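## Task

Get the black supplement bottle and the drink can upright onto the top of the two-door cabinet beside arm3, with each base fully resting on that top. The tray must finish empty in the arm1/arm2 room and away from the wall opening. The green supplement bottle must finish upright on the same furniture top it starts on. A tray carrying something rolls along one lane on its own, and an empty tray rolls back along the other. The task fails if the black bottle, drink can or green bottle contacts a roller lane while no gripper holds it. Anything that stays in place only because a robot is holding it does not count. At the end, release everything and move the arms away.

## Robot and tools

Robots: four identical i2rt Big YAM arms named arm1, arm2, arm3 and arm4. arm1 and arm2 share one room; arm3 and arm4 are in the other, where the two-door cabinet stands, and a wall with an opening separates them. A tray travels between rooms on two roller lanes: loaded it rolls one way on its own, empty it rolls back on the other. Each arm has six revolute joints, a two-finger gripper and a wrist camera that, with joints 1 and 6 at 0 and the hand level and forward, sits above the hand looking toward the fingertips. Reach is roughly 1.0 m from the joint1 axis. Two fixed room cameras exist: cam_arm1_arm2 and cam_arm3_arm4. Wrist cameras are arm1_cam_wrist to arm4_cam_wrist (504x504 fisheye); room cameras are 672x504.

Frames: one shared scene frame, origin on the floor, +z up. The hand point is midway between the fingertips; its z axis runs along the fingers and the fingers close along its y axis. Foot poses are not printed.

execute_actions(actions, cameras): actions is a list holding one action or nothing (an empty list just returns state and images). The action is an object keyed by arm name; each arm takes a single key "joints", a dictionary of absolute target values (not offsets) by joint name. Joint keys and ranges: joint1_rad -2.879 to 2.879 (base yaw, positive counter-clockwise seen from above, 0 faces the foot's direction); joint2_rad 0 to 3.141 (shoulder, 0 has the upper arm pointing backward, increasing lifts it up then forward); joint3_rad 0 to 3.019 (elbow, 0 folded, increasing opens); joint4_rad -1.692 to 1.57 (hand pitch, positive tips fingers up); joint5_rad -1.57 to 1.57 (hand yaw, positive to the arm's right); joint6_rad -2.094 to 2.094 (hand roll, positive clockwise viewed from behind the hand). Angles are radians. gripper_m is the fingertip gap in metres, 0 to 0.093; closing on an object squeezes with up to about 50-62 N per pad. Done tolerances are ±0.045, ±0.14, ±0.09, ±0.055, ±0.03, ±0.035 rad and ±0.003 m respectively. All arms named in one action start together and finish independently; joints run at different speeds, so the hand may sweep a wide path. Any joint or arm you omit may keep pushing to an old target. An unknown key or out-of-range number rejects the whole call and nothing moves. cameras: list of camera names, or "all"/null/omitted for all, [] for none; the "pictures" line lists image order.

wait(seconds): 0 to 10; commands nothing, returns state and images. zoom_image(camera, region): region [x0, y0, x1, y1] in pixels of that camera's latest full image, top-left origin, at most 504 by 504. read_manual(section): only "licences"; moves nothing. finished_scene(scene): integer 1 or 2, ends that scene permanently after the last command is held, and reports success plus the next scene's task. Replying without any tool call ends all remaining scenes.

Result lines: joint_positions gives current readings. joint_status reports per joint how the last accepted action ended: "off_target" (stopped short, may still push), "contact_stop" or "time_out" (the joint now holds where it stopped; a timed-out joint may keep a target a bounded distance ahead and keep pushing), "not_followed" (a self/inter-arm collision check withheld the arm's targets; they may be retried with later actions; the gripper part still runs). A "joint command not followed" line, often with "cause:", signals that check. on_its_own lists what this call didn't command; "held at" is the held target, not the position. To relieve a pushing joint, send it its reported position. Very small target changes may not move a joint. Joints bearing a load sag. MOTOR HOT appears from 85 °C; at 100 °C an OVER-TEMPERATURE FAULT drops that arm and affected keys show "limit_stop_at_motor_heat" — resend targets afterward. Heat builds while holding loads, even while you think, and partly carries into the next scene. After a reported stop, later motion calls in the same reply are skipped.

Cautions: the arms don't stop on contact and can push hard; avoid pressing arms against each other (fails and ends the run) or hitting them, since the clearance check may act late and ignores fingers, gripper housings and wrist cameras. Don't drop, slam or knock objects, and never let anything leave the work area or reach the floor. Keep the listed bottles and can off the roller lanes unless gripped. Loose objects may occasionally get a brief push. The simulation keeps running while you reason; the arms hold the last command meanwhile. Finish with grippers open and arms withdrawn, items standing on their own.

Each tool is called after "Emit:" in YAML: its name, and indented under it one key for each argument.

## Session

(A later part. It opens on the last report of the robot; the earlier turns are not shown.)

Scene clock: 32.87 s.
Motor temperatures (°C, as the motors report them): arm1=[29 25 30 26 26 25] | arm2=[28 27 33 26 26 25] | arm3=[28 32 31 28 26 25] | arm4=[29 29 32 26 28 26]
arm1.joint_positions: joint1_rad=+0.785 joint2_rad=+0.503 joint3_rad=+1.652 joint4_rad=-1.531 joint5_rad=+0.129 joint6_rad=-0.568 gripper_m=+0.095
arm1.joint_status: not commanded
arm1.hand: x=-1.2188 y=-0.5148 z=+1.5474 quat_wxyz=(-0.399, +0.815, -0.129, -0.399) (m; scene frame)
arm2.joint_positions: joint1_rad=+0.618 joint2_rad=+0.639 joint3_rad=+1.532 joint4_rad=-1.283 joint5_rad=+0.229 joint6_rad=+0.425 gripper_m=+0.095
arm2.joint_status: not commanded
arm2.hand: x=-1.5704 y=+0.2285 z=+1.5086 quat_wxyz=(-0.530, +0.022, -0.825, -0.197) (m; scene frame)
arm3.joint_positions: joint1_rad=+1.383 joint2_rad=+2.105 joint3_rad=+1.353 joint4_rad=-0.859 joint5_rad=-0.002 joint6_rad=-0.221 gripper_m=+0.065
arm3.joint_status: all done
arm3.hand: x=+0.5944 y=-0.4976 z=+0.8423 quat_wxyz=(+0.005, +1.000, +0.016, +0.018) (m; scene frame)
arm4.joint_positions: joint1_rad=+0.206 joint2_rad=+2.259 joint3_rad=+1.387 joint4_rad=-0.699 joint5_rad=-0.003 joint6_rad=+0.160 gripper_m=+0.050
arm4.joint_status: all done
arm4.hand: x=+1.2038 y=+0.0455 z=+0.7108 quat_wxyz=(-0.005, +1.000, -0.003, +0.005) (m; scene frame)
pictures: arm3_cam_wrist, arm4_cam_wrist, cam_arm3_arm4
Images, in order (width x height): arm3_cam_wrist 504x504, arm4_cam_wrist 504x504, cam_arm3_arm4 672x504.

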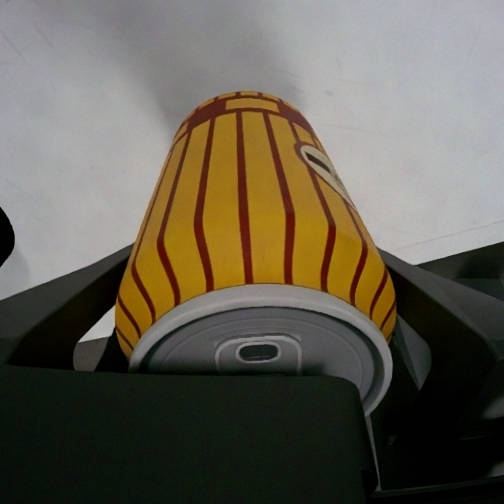

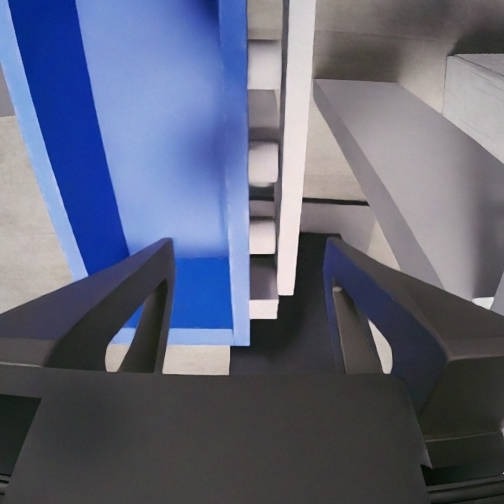

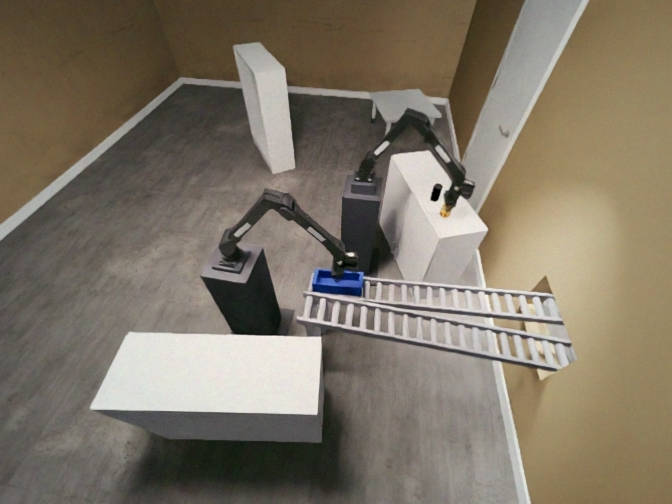

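Tray wall is at ~y=0.041 again.

Emit:
execute_actions:
  actions:
    - {"arm3":{"joints":{"joint2_rad":2.11,"joint4_rad":-0.82}},"arm4":{"joints":{"joint1_rad":0.225,"joint2_rad":2.535,"joint3_rad":1.525,"joint4_rad":-0.5}}}
  cameras: ["arm3_cam_wrist","arm4_cam_wrist"]

Scene clock: 34.20 s.
Motor temperatures (°C, as the motors report them): arm1=[29 25 30 26 26 25] | arm2=[28 27 33 26 26 25] | arm3=[28 32 31 28 26 25] | arm4=[29 29 32 26 28 26]
arm1.joint_positions: joint1_rad=+0.785 joint2_rad=+0.503 joint3_rad=+1.652 joint4_rad=-1.531 joint5_rad=+0.129 joint6_rad=-0.568 gripper_m=+0.095
arm1.joint_status: not commanded
arm1.hand: x=-1.2188 y=-0.5148 z=+1.5474 quat_wxyz=(-0.399, +0.815, -0.129, -0.399) (m; scene frame)
arm2.joint_positions: joint1_rad=+0.618 joint2_rad=+0.639 joint3_rad=+1.532 joint4_rad=-1.283 joint5_rad=+0.229 joint6_rad=+0.425 gripper_m=+0.095
arm2.joint_status: not commanded
arm2.hand: x=-1.5704 y=+0.2285 z=+1.5086 quat_wxyz=(-0.530, +0.022, -0.825, -0.197) (m; scene frame)
arm3.joint_positions: joint1_rad=+1.383 joint2_rad=+2.127 joint3_rad=+1.353 joint4_rad=-0.827 joint5_rad=-0.002 joint6_rad=-0.221 gripper_m=+0.065
arm3.joint_status: all done
arm3.hand: x=+0.5916 y=-0.4971 z=+0.8305 quat_wxyz=(+0.004, +1.000, +0.016, +0.013) (m; scene frame)
arm4.joint_positions: joint1_rad=+0.213 joint2_rad=+2.561 joint3_rad=+1.505 joint4_rad=-0.507 joint5_rad=-0.002 joint6_rad=+0.160 gripper_m=+0.050
arm4.joint_status: all done
arm4.hand: x=+1.2005 y=+0.0426 z=+0.5722 quat_wxyz=(-0.004, +1.000, +0.001, +0.001) (m; scene frame)
pictures: arm3_cam_wrist, arm4_cam_wrist
Images, in order (width x height): arm3_cam_wrist 504x504, arm4_cam_wrist 504x504.

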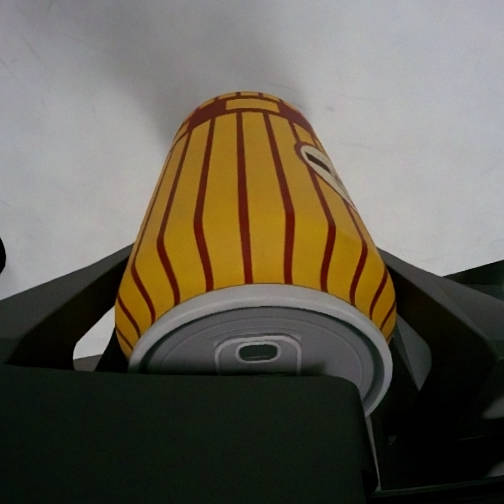

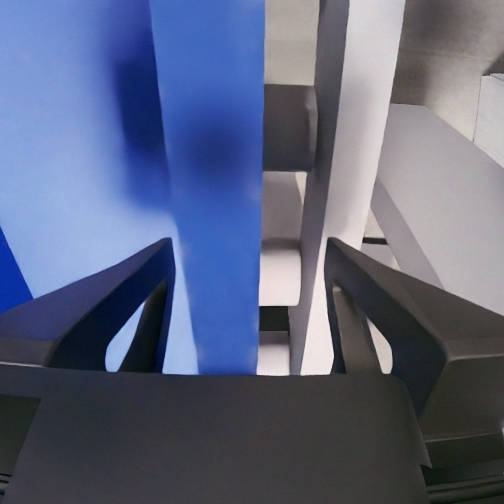

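Emit:
execute_actions:
  actions:
    - {"arm3":{"joints":{"gripper_m":0.093}},"arm4":{"joints":{"gripper_m":0.0}}}
  cameras: []

Emit:
execute_actions:
  actions:
    - {"arm3":{"joints":{"joint2_rad":1.75,"joint4_rad":-1.15}},"arm4":{"joints":{"joint2_rad":2.4,"joint3_rad":1.5,"joint4_rad":-0.63}}}
  cameras: []

Emit:
execute_actions:
  actions:
    - {"arm4":{"joints":{"joint2_rad":2.1,"joint3_rad":1.56,"joint4_rad":-1.07}}}
  cameras: ["cam_arm3_arm4"]

Emit:
execute_actions:
  actions:
    - {"arm4":{"joints":{"joint1_rad":-0.245,"joint6_rad":-0.305}}}
  cameras: []

Emit:
execute_actions:
  actions:
    - {"arm4":{"joints":{"joint2_rad":2.335,"joint3_rad":1.79,"joint4_rad":-1.08}}}
  cameras: ["cam_arm3_arm4","arm4_cam_wrist"]

Scene clock: 35.17 s.
Motor temperatures (°C, as the motors report them): arm1=[29 25 30 26 26 25] | arm2=[28 27 33 26 26 25] | arm3=[28 32 32 28 26 25] | arm4=[29 30 31 26 28 26]
arm1.joint_positions: joint1_rad=+0.785 joint2_rad=+0.503 joint3_rad=+1.652 joint4_rad=-1.531 joint5_rad=+0.129 joint6_rad=-0.568 gripper_m=+0.095
arm1.joint_status: not commanded
arm1.hand: x=-1.2188 y=-0.5148 z=+1.5474 quat_wxyz=(-0.399, +0.815, -0.129, -0.399) (m; scene frame)
arm2.joint_positions: joint1_rad=+0.618 joint2_rad=+0.639 joint3_rad=+1.532 joint4_rad=-1.283 joint5_rad=+0.229 joint6_rad=+0.425 gripper_m=+0.095
arm2.joint_status: not commanded
arm2.hand: x=-1.5704 y=+0.2285 z=+1.5086 quat_wxyz=(-0.530, +0.022, -0.825, -0.197) (m; scene frame)
arm3.joint_positions: joint1_rad=+1.383 joint2_rad=+2.127 joint3_rad=+1.353 joint4_rad=-0.827 joint5_rad=-0.002 joint6_rad=-0.221 gripper_m=+0.093
arm3.joint_status: all done
arm3.hand: x=+0.5916 y=-0.4971 z=+0.8305 quat_wxyz=(+0.004, +1.000, +0.016, +0.013) (m; scene frame)
arm4.joint_positions: joint1_rad=+0.214 joint2_rad=+2.561 joint3_rad=+1.505 joint4_rad=-0.507 joint5_rad=-0.003 joint6_rad=+0.160 gripper_m=+0.011
arm4.joint_status: gripper_m off_target (ended at +0.011, target +0.000)
arm4.hand: x=+1.2005 y=+0.0421 z=+0.5722 quat_wxyz=(-0.004, +1.000, +0.001, +0.001) (m; scene frame)
pictures: none
No camera images: the call's "cameras" was empty. Leave "cameras" out to get every camera's image.

Scene clock: 36.53 s.
Motor temperatures (°C, as the motors report them): arm1=[29 25 30 26 26 25] | arm2=[28 27 33 26 26 25] | arm3=[28 32 32 28 26 25] | arm4=[29 30 31 26 28 26]
arm1.joint_positions: joint1_rad=+0.785 joint2_rad=+0.503 joint3_rad=+1.652 joint4_rad=-1.531 joint5_rad=+0.129 joint6_rad=-0.568 gripper_m=+0.095
arm1.joint_status: not commanded
arm1.hand: x=-1.2188 y=-0.5148 z=+1.5474 quat_wxyz=(-0.399, +0.815, -0.129, -0.399) (m; scene frame)
arm2.joint_positions: joint1_rad=+0.618 joint2_rad=+0.639 joint3_rad=+1.532 joint4_rad=-1.283 joint5_rad=+0.229 joint6_rad=+0.425 gripper_m=+0.095
arm2.joint_status: not commanded
arm2.hand: x=-1.5704 y=+0.2285 z=+1.5086 quat_wxyz=(-0.530, +0.022, -0.825, -0.197) (m; scene frame)
arm3.joint_positions: joint1_rad=+1.383 joint2_rad=+1.756 joint3_rad=+1.360 joint4_rad=-1.142 joint5_rad=-0.002 joint6_rad=-0.221 gripper_m=+0.093
arm3.joint_status: all done
arm3.hand: x=+0.6182 y=-0.5019 z=+1.0241 quat_wxyz=(-0.002, +1.000, +0.016, -0.018) (m; scene frame)
arm4.joint_positions: joint1_rad=+0.214 joint2_rad=+2.435 joint3_rad=+1.489 joint4_rad=-0.624 joint5_rad=+0.003 joint6_rad=+0.160 gripper_m=+0.011
arm4.joint_status: all done
arm4.hand: x=+1.1881 y=+0.0404 z=+0.6382 quat_wxyz=(-0.008, +1.000, +0.001, +0.004) (m; scene frame)
pictures: none
No camera images: the call's "cameras" was empty. Leave "cameras" out to get every camera's image.

Scene clock: 37.83 s.
Motor temperatures (°C, as the motors report them): arm1=[29 25 30 26 26 25] | arm2=[28 27 33 26 26 25] | arm3=[28 32 32 28 26 25] | arm4=[29 30 31 26 28 26]
arm1.joint_positions: joint1_rad=+0.785 joint2_rad=+0.503 joint3_rad=+1.652 joint4_rad=-1.531 joint5_rad=+0.129 joint6_rad=-0.568 gripper_m=+0.095
arm1.joint_status: not commanded
arm1.hand: x=-1.2188 y=-0.5148 z=+1.5474 quat_wxyz=(-0.399, +0.815, -0.129, -0.399) (m; scene frame)
arm2.joint_positions: joint1_rad=+0.618 joint2_rad=+0.639 joint3_rad=+1.532 joint4_rad=-1.283 joint5_rad=+0.229 joint6_rad=+0.425 gripper_m=+0.095
arm2.joint_status: not commanded
arm2.hand: x=-1.5704 y=+0.2285 z=+1.5086 quat_wxyz=(-0.530, +0.022, -0.825, -0.197) (m; scene frame)
arm3.joint_positions: joint1_rad=+1.383 joint2_rad=+1.756 joint3_rad=+1.360 joint4_rad=-1.142 joint5_rad=-0.002 joint6_rad=-0.221 gripper_m=+0.093
arm3.joint_status: not commanded
arm3.hand: x=+0.6182 y=-0.5019 z=+1.0241 quat_wxyz=(-0.002, +1.000, +0.016, -0.018) (m; scene frame)
arm4.joint_positions: joint1_rad=+0.214 joint2_rad=+2.103 joint3_rad=+1.541 joint4_rad=-1.062 joint5_rad=+0.003 joint6_rad=+0.159 gripper_m=+0.011
arm4.joint_status: all done
arm4.hand: x=+1.1812 y=+0.0370 z=+0.8424 quat_wxyz=(-0.012, +0.999, +0.002, +0.030) (m; scene frame)
pictures: cam_arm3_arm4
Images, in order (width x height): cam_arm3_arm4 672x504.

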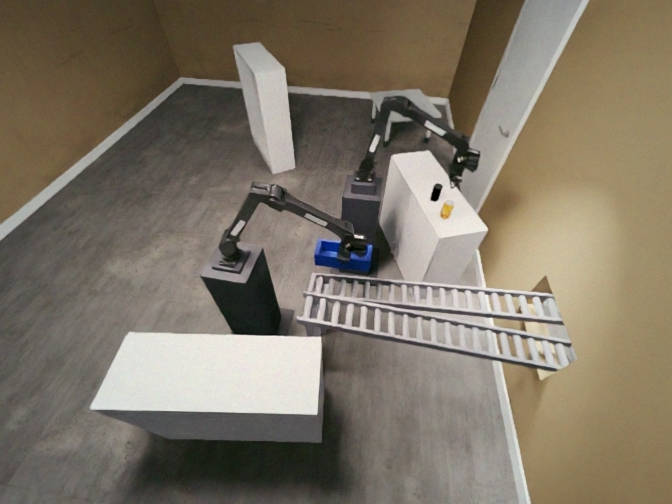

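Scene clock: 39.43 s.
Motor temperatures (°C, as the motors report them): arm1=[29 25 30 26 26 25] | arm2=[28 27 33 26 26 25] | arm3=[28 32 32 28 26 25] | arm4=[29 31 32 26 28 26]
arm1.joint_positions: joint1_rad=+0.785 joint2_rad=+0.503 joint3_rad=+1.652 joint4_rad=-1.531 joint5_rad=+0.129 joint6_rad=-0.568 gripper_m=+0.095
arm1.joint_status: not commanded
arm1.hand: x=-1.2188 y=-0.5148 z=+1.5474 quat_wxyz=(-0.399, +0.815, -0.129, -0.399) (m; scene frame)
arm2.joint_positions: joint1_rad=+0.618 joint2_rad=+0.639 joint3_rad=+1.532 joint4_rad=-1.283 joint5_rad=+0.229 joint6_rad=+0.425 gripper_m=+0.095
arm2.joint_status: not commanded
arm2.hand: x=-1.5704 y=+0.2285 z=+1.5086 quat_wxyz=(-0.530, +0.022, -0.825, -0.197) (m; scene frame)
arm3.joint_positions: joint1_rad=+1.383 joint2_rad=+1.756 joint3_rad=+1.360 joint4_rad=-1.142 joint5_rad=-0.002 joint6_rad=-0.221 gripper_m=+0.093
arm3.joint_status: not commanded
arm3.hand: x=+0.6182 y=-0.5019 z=+1.0241 quat_wxyz=(-0.002, +1.000, +0.016, -0.018) (m; scene frame)
arm4.joint_positions: joint1_rad=-0.235 joint2_rad=+2.103 joint3_rad=+1.541 joint4_rad=-1.062 joint5_rad=+0.003 joint6_rad=-0.293 gripper_m=+0.011
arm4.joint_status: all done
arm4.hand: x=+1.1976 y=+0.2954 z=+0.8458 quat_wxyz=(+0.000, +1.000, +0.004, +0.030) (m; scene frame)
pictures: none
No camera images: the call's "cameras" was empty. Leave "cameras" out to get every camera's image.

Scene clock: 40.57 s.
Motor temperatures (°C, as the motors report them): arm1=[29 25 30 26 26 25] | arm2=[28 27 33 26 26 25] | arm3=[28 32 32 28 26 25] | arm4=[29 31 32 26 28 26]
arm1.joint_positions: joint1_rad=+0.785 joint2_rad=+0.503 joint3_rad=+1.652 joint4_rad=-1.531 joint5_rad=+0.129 joint6_rad=-0.568 gripper_m=+0.095
arm1.joint_status: not commanded
arm1.hand: x=-1.2188 y=-0.5148 z=+1.5474 quat_wxyz=(-0.399, +0.815, -0.129, -0.399) (m; scene frame)
arm2.joint_positions: joint1_rad=+0.618 joint2_rad=+0.639 joint3_rad=+1.532 joint4_rad=-1.283 joint5_rad=+0.229 joint6_rad=+0.425 gripper_m=+0.095
arm2.joint_status: not commanded
arm2.hand: x=-1.5704 y=+0.2285 z=+1.5086 quat_wxyz=(-0.530, +0.022, -0.825, -0.197) (m; scene frame)
arm3.joint_positions: joint1_rad=+1.383 joint2_rad=+1.756 joint3_rad=+1.360 joint4_rad=-1.142 joint5_rad=-0.002 joint6_rad=-0.221 gripper_m=+0.093
arm3.joint_status: not commanded
arm3.hand: x=+0.6182 y=-0.5019 z=+1.0241 quat_wxyz=(-0.002, +1.000, +0.016, -0.018) (m; scene frame)
arm4.joint_positions: joint1_rad=-0.235 joint2_rad=+2.365 joint3_rad=+1.740 joint4_rad=-1.076 joint5_rad=+0.003 joint6_rad=-0.295 gripper_m=+0.011
arm4.joint_status: all done
arm4.hand: x=+1.1651 y=+0.3063 z=+0.7525 quat_wxyz=(+0.011, +0.998, +0.004, +0.067) (m; scene frame)
pictures: arm4_cam_wrist, cam_arm3_arm4
Images, in order (width x height): arm4_cam_wrist 504x504, cam_arm3_arm4 672x504.

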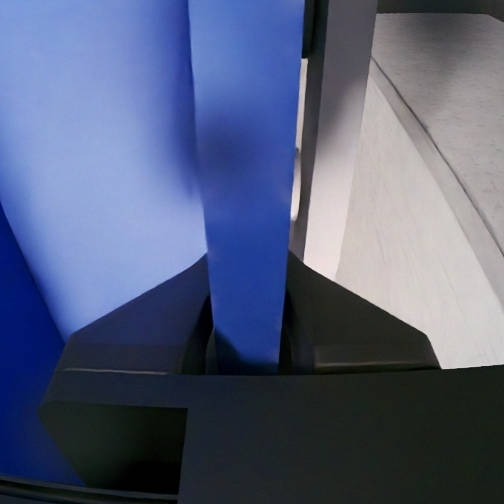

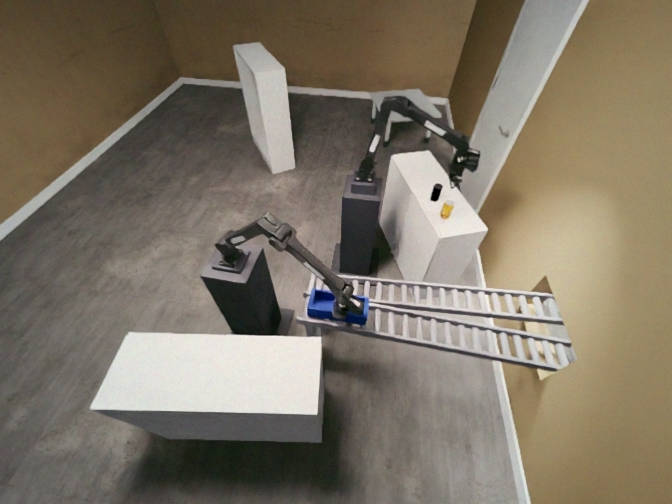

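Emit:
execute_actions:
  actions:
    - {"arm4":{"joints":{"joint2_rad":2.385,"joint4_rad":-1.05}}}
  cameras: []

Emit:
execute_actions:
  actions:
    - {"arm4":{"joints":{"gripper_m":0.04}}}
  cameras: []

Emit:
execute_actions:
  actions:
    - {"arm4":{"joints":{"joint2_rad":2.1,"joint4_rad":-1.25}}}
  cameras: []

Emit:
wait:
  seconds: 9

Scene clock: 41.73 s.
Motor temperatures (°C, as the motors report them): arm1=[29 26 30 26 26 25] | arm2=[28 27 33 26 26 25] | arm3=[28 32 32 28 26 25] | arm4=[29 31 32 26 28 26]
arm1.joint_positions: joint1_rad=+0.785 joint2_rad=+0.503 joint3_rad=+1.652 joint4_rad=-1.531 joint5_rad=+0.129 joint6_rad=-0.568 gripper_m=+0.095
arm1.joint_status: not commanded
arm1.hand: x=-1.2188 y=-0.5148 z=+1.5474 quat_wxyz=(-0.399, +0.815, -0.129, -0.399) (m; scene frame)
arm2.joint_positions: joint1_rad=+0.618 joint2_rad=+0.639 joint3_rad=+1.532 joint4_rad=-1.283 joint5_rad=+0.229 joint6_rad=+0.425 gripper_m=+0.095
arm2.joint_status: not commanded
arm2.hand: x=-1.5704 y=+0.2285 z=+1.5086 quat_wxyz=(-0.530, +0.022, -0.825, -0.197) (m; scene frame)
arm3.joint_positions: joint1_rad=+1.383 joint2_rad=+1.756 joint3_rad=+1.360 joint4_rad=-1.142 joint5_rad=-0.002 joint6_rad=-0.221 gripper_m=+0.093
arm3.joint_status: not commanded
arm3.hand: x=+0.6182 y=-0.5019 z=+1.0241 quat_wxyz=(-0.002, +1.000, +0.016, -0.018) (m; scene frame)
arm4.joint_positions: joint1_rad=-0.235 joint2_rad=+2.385 joint3_rad=+1.741 joint4_rad=-1.055 joint5_rad=+0.003 joint6_rad=-0.295 gripper_m=+0.011
arm4.joint_status: all done
arm4.hand: x=+1.1647 y=+0.3066 z=+0.7401 quat_wxyz=(+0.011, +0.998, +0.004, +0.066) (m; scene frame)
pictures: none
No camera images: the call's "cameras" was empty. Leave "cameras" out to get every camera's image.

Scene clock: 42.30 s.
Motor temperatures (°C, as the motors report them): arm1=[29 26 30 26 26 25] | arm2=[28 27 34 26 26 25] | arm3=[28 32 32 28 26 25] | arm4=[29 31 32 26 28 26]
arm1.joint_positions: joint1_rad=+0.785 joint2_rad=+0.503 joint3_rad=+1.652 joint4_rad=-1.531 joint5_rad=+0.129 joint6_rad=-0.568 gripper_m=+0.095
arm1.joint_status: not commanded
arm1.hand: x=-1.2188 y=-0.5148 z=+1.5474 quat_wxyz=(-0.399, +0.815, -0.129, -0.399) (m; scene frame)
arm2.joint_positions: joint1_rad=+0.618 joint2_rad=+0.639 joint3_rad=+1.532 joint4_rad=-1.283 joint5_rad=+0.229 joint6_rad=+0.425 gripper_m=+0.095
arm2.joint_status: not commanded
arm2.hand: x=-1.5704 y=+0.2285 z=+1.5086 quat_wxyz=(-0.530, +0.022, -0.825, -0.197) (m; scene frame)
arm3.joint_positions: joint1_rad=+1.383 joint2_rad=+1.756 joint3_rad=+1.360 joint4_rad=-1.142 joint5_rad=-0.002 joint6_rad=-0.221 gripper_m=+0.093
arm3.joint_status: not commanded
arm3.hand: x=+0.6182 y=-0.5019 z=+1.0241 quat_wxyz=(-0.002, +1.000, +0.016, -0.018) (m; scene frame)
arm4.joint_positions: joint1_rad=-0.235 joint2_rad=+2.385 joint3_rad=+1.747 joint4_rad=-1.055 joint5_rad=+0.003 joint6_rad=-0.295 gripper_m=+0.040
arm4.joint_status: all done
arm4.hand: x=+1.1621 y=+0.3074 z=+0.7417 quat_wxyz=(+0.010, +0.998, +0.004, +0.064) (m; scene frame)
pictures: none
No camera images: the call's "cameras" was empty. Leave "cameras" out to get every camera's image.

Scene clock: 43.60 s.
Motor temperatures (°C, as the motors report them): arm1=[29 26 30 26 26 25] | arm2=[28 27 34 26 26 25] | arm3=[28 32 33 28 26 25] | arm4=[29 31 32 26 28 26]
arm1.joint_positions: joint1_rad=+0.785 joint2_rad=+0.503 joint3_rad=+1.652 joint4_rad=-1.531 joint5_rad=+0.129 joint6_rad=-0.568 gripper_m=+0.095
arm1.joint_status: not commanded
arm1.hand: x=-1.2188 y=-0.5148 z=+1.5474 quat_wxyz=(-0.399, +0.815, -0.129, -0.399) (m; scene frame)
arm2.joint_positions: joint1_rad=+0.618 joint2_rad=+0.639 joint3_rad=+1.532 joint4_rad=-1.283 joint5_rad=+0.229 joint6_rad=+0.425 gripper_m=+0.095
arm2.joint_status: not commanded
arm2.hand: x=-1.5704 y=+0.2285 z=+1.5086 quat_wxyz=(-0.530, +0.022, -0.825, -0.197) (m; scene frame)
arm3.joint_positions: joint1_rad=+1.383 joint2_rad=+1.756 joint3_rad=+1.360 joint4_rad=-1.142 joint5_rad=-0.002 joint6_rad=-0.221 gripper_m=+0.093
arm3.joint_status: not commanded
arm3.hand: x=+0.6182 y=-0.5019 z=+1.0241 quat_wxyz=(-0.002, +1.000, +0.016, -0.018) (m; scene frame)
arm4.joint_positions: joint1_rad=-0.235 joint2_rad=+2.086 joint3_rad=+1.774 joint4_rad=-1.243 joint5_rad=+0.003 joint6_rad=-0.295 gripper_m=+0.040
arm4.joint_status: all done
arm4.hand: x=+1.1466 y=+0.3090 z=+0.9356 quat_wxyz=(-0.010, +1.000, +0.005, -0.003) (m; scene frame)
pictures: none
No camera images: the call's "cameras" was empty. Leave "cameras" out to get every camera's image.

Scene clock: 52.60 s.
Motor temperatures (°C, as the motors report them): arm1=[29 26 30 26 26 25] | arm2=[28 27 34 26 26 25] | arm3=[28 32 33 28 26 25] | arm4=[29 32 33 26 28 26]
arm1.joint_positions: joint1_rad=+0.785 joint2_rad=+0.503 joint3_rad=+1.652 joint4_rad=-1.531 joint5_rad=+0.129 joint6_rad=-0.568 gripper_m=+0.095
arm1.joint_status: not commanded
arm1.hand: x=-1.2188 y=-0.5148 z=+1.5474 quat_wxyz=(-0.399, +0.815, -0.129, -0.399) (m; scene frame)
arm2.joint_positions: joint1_rad=+0.618 joint2_rad=+0.639 joint3_rad=+1.532 joint4_rad=-1.283 joint5_rad=+0.229 joint6_rad=+0.425 gripper_m=+0.095
arm2.joint_status: not commanded
arm2.hand: x=-1.5704 y=+0.2285 z=+1.5086 quat_wxyz=(-0.530, +0.022, -0.825, -0.197) (m; scene frame)
arm3.joint_positions: joint1_rad=+1.383 joint2_rad=+1.756 joint3_rad=+1.360 joint4_rad=-1.142 joint5_rad=-0.002 joint6_rad=-0.221 gripper_m=+0.093
arm3.joint_status: not commanded
arm3.hand: x=+0.6182 y=-0.5019 z=+1.0241 quat_wxyz=(-0.002, +1.000, +0.016, -0.018) (m; scene frame)
arm4.joint_positions: joint1_rad=-0.235 joint2_rad=+2.086 joint3_rad=+1.774 joint4_rad=-1.243 joint5_rad=+0.003 joint6_rad=-0.295 gripper_m=+0.040
arm4.joint_status: all done
arm4.hand: x=+1.1466 y=+0.3090 z=+0.9356 quat_wxyz=(-0.010, +1.000, +0.005, -0.003) (m; scene frame)
wait: 9.00 s; at rest by 0.27 s
pictures: arm1_cam_wrist, arm2_cam_wrist, arm3_cam_wrist, arm4_cam_wrist, cam_arm1_arm2, cam_arm3_arm4
Images, in order (width x height): arm1_cam_wrist 504x504, arm2_cam_wrist 504x504, arm3_cam_wrist 504x504, arm4_cam_wrist 504x504, cam_arm1_arm2 672x504, cam_arm3_arm4 672x504.

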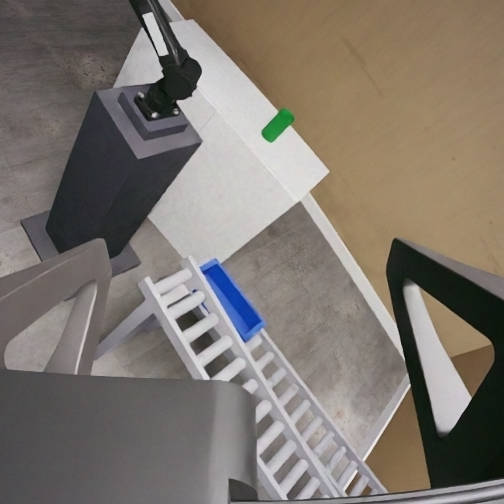

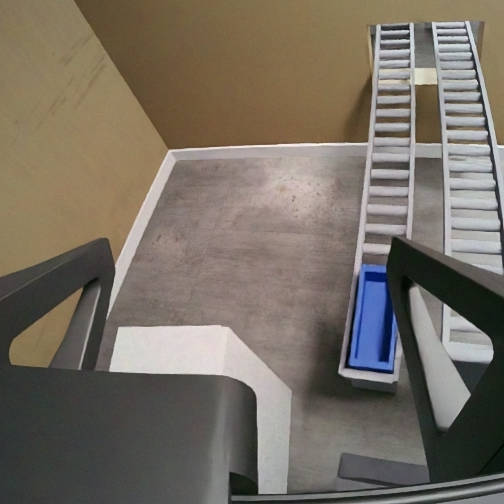

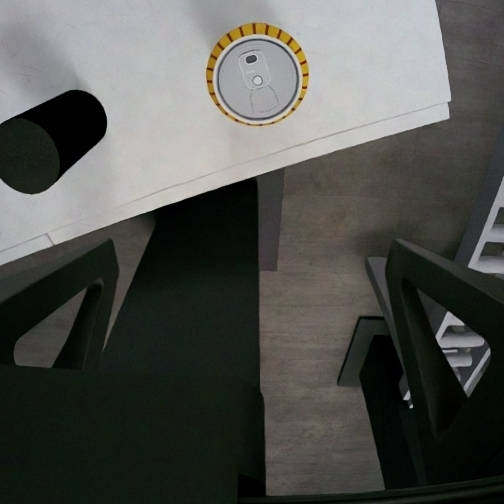

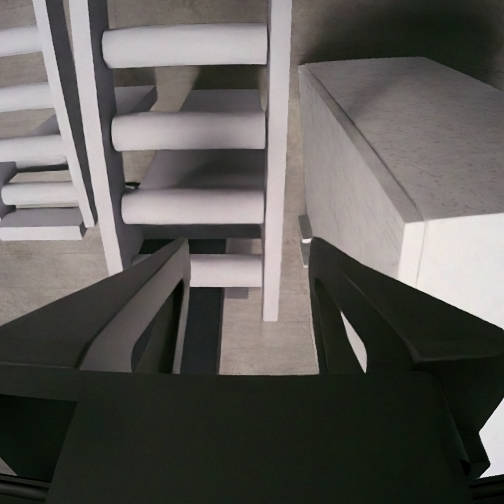

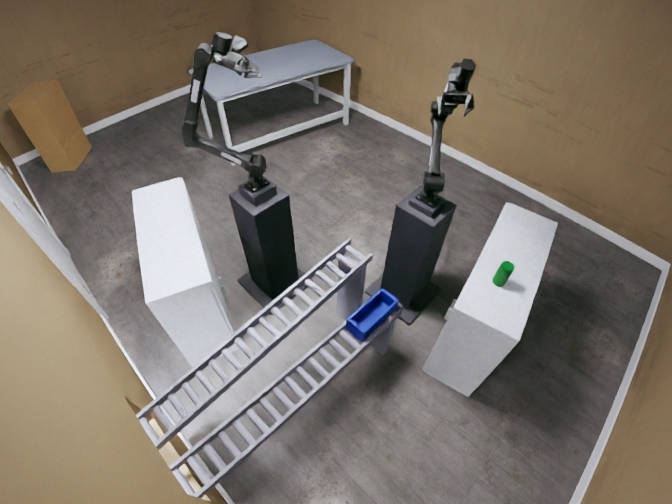

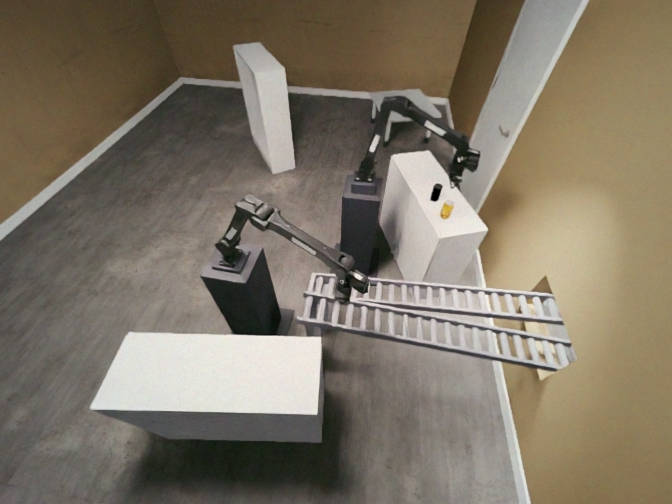

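Emit:
finished_scene:
  scene: 2

The scene is finished: the task was done.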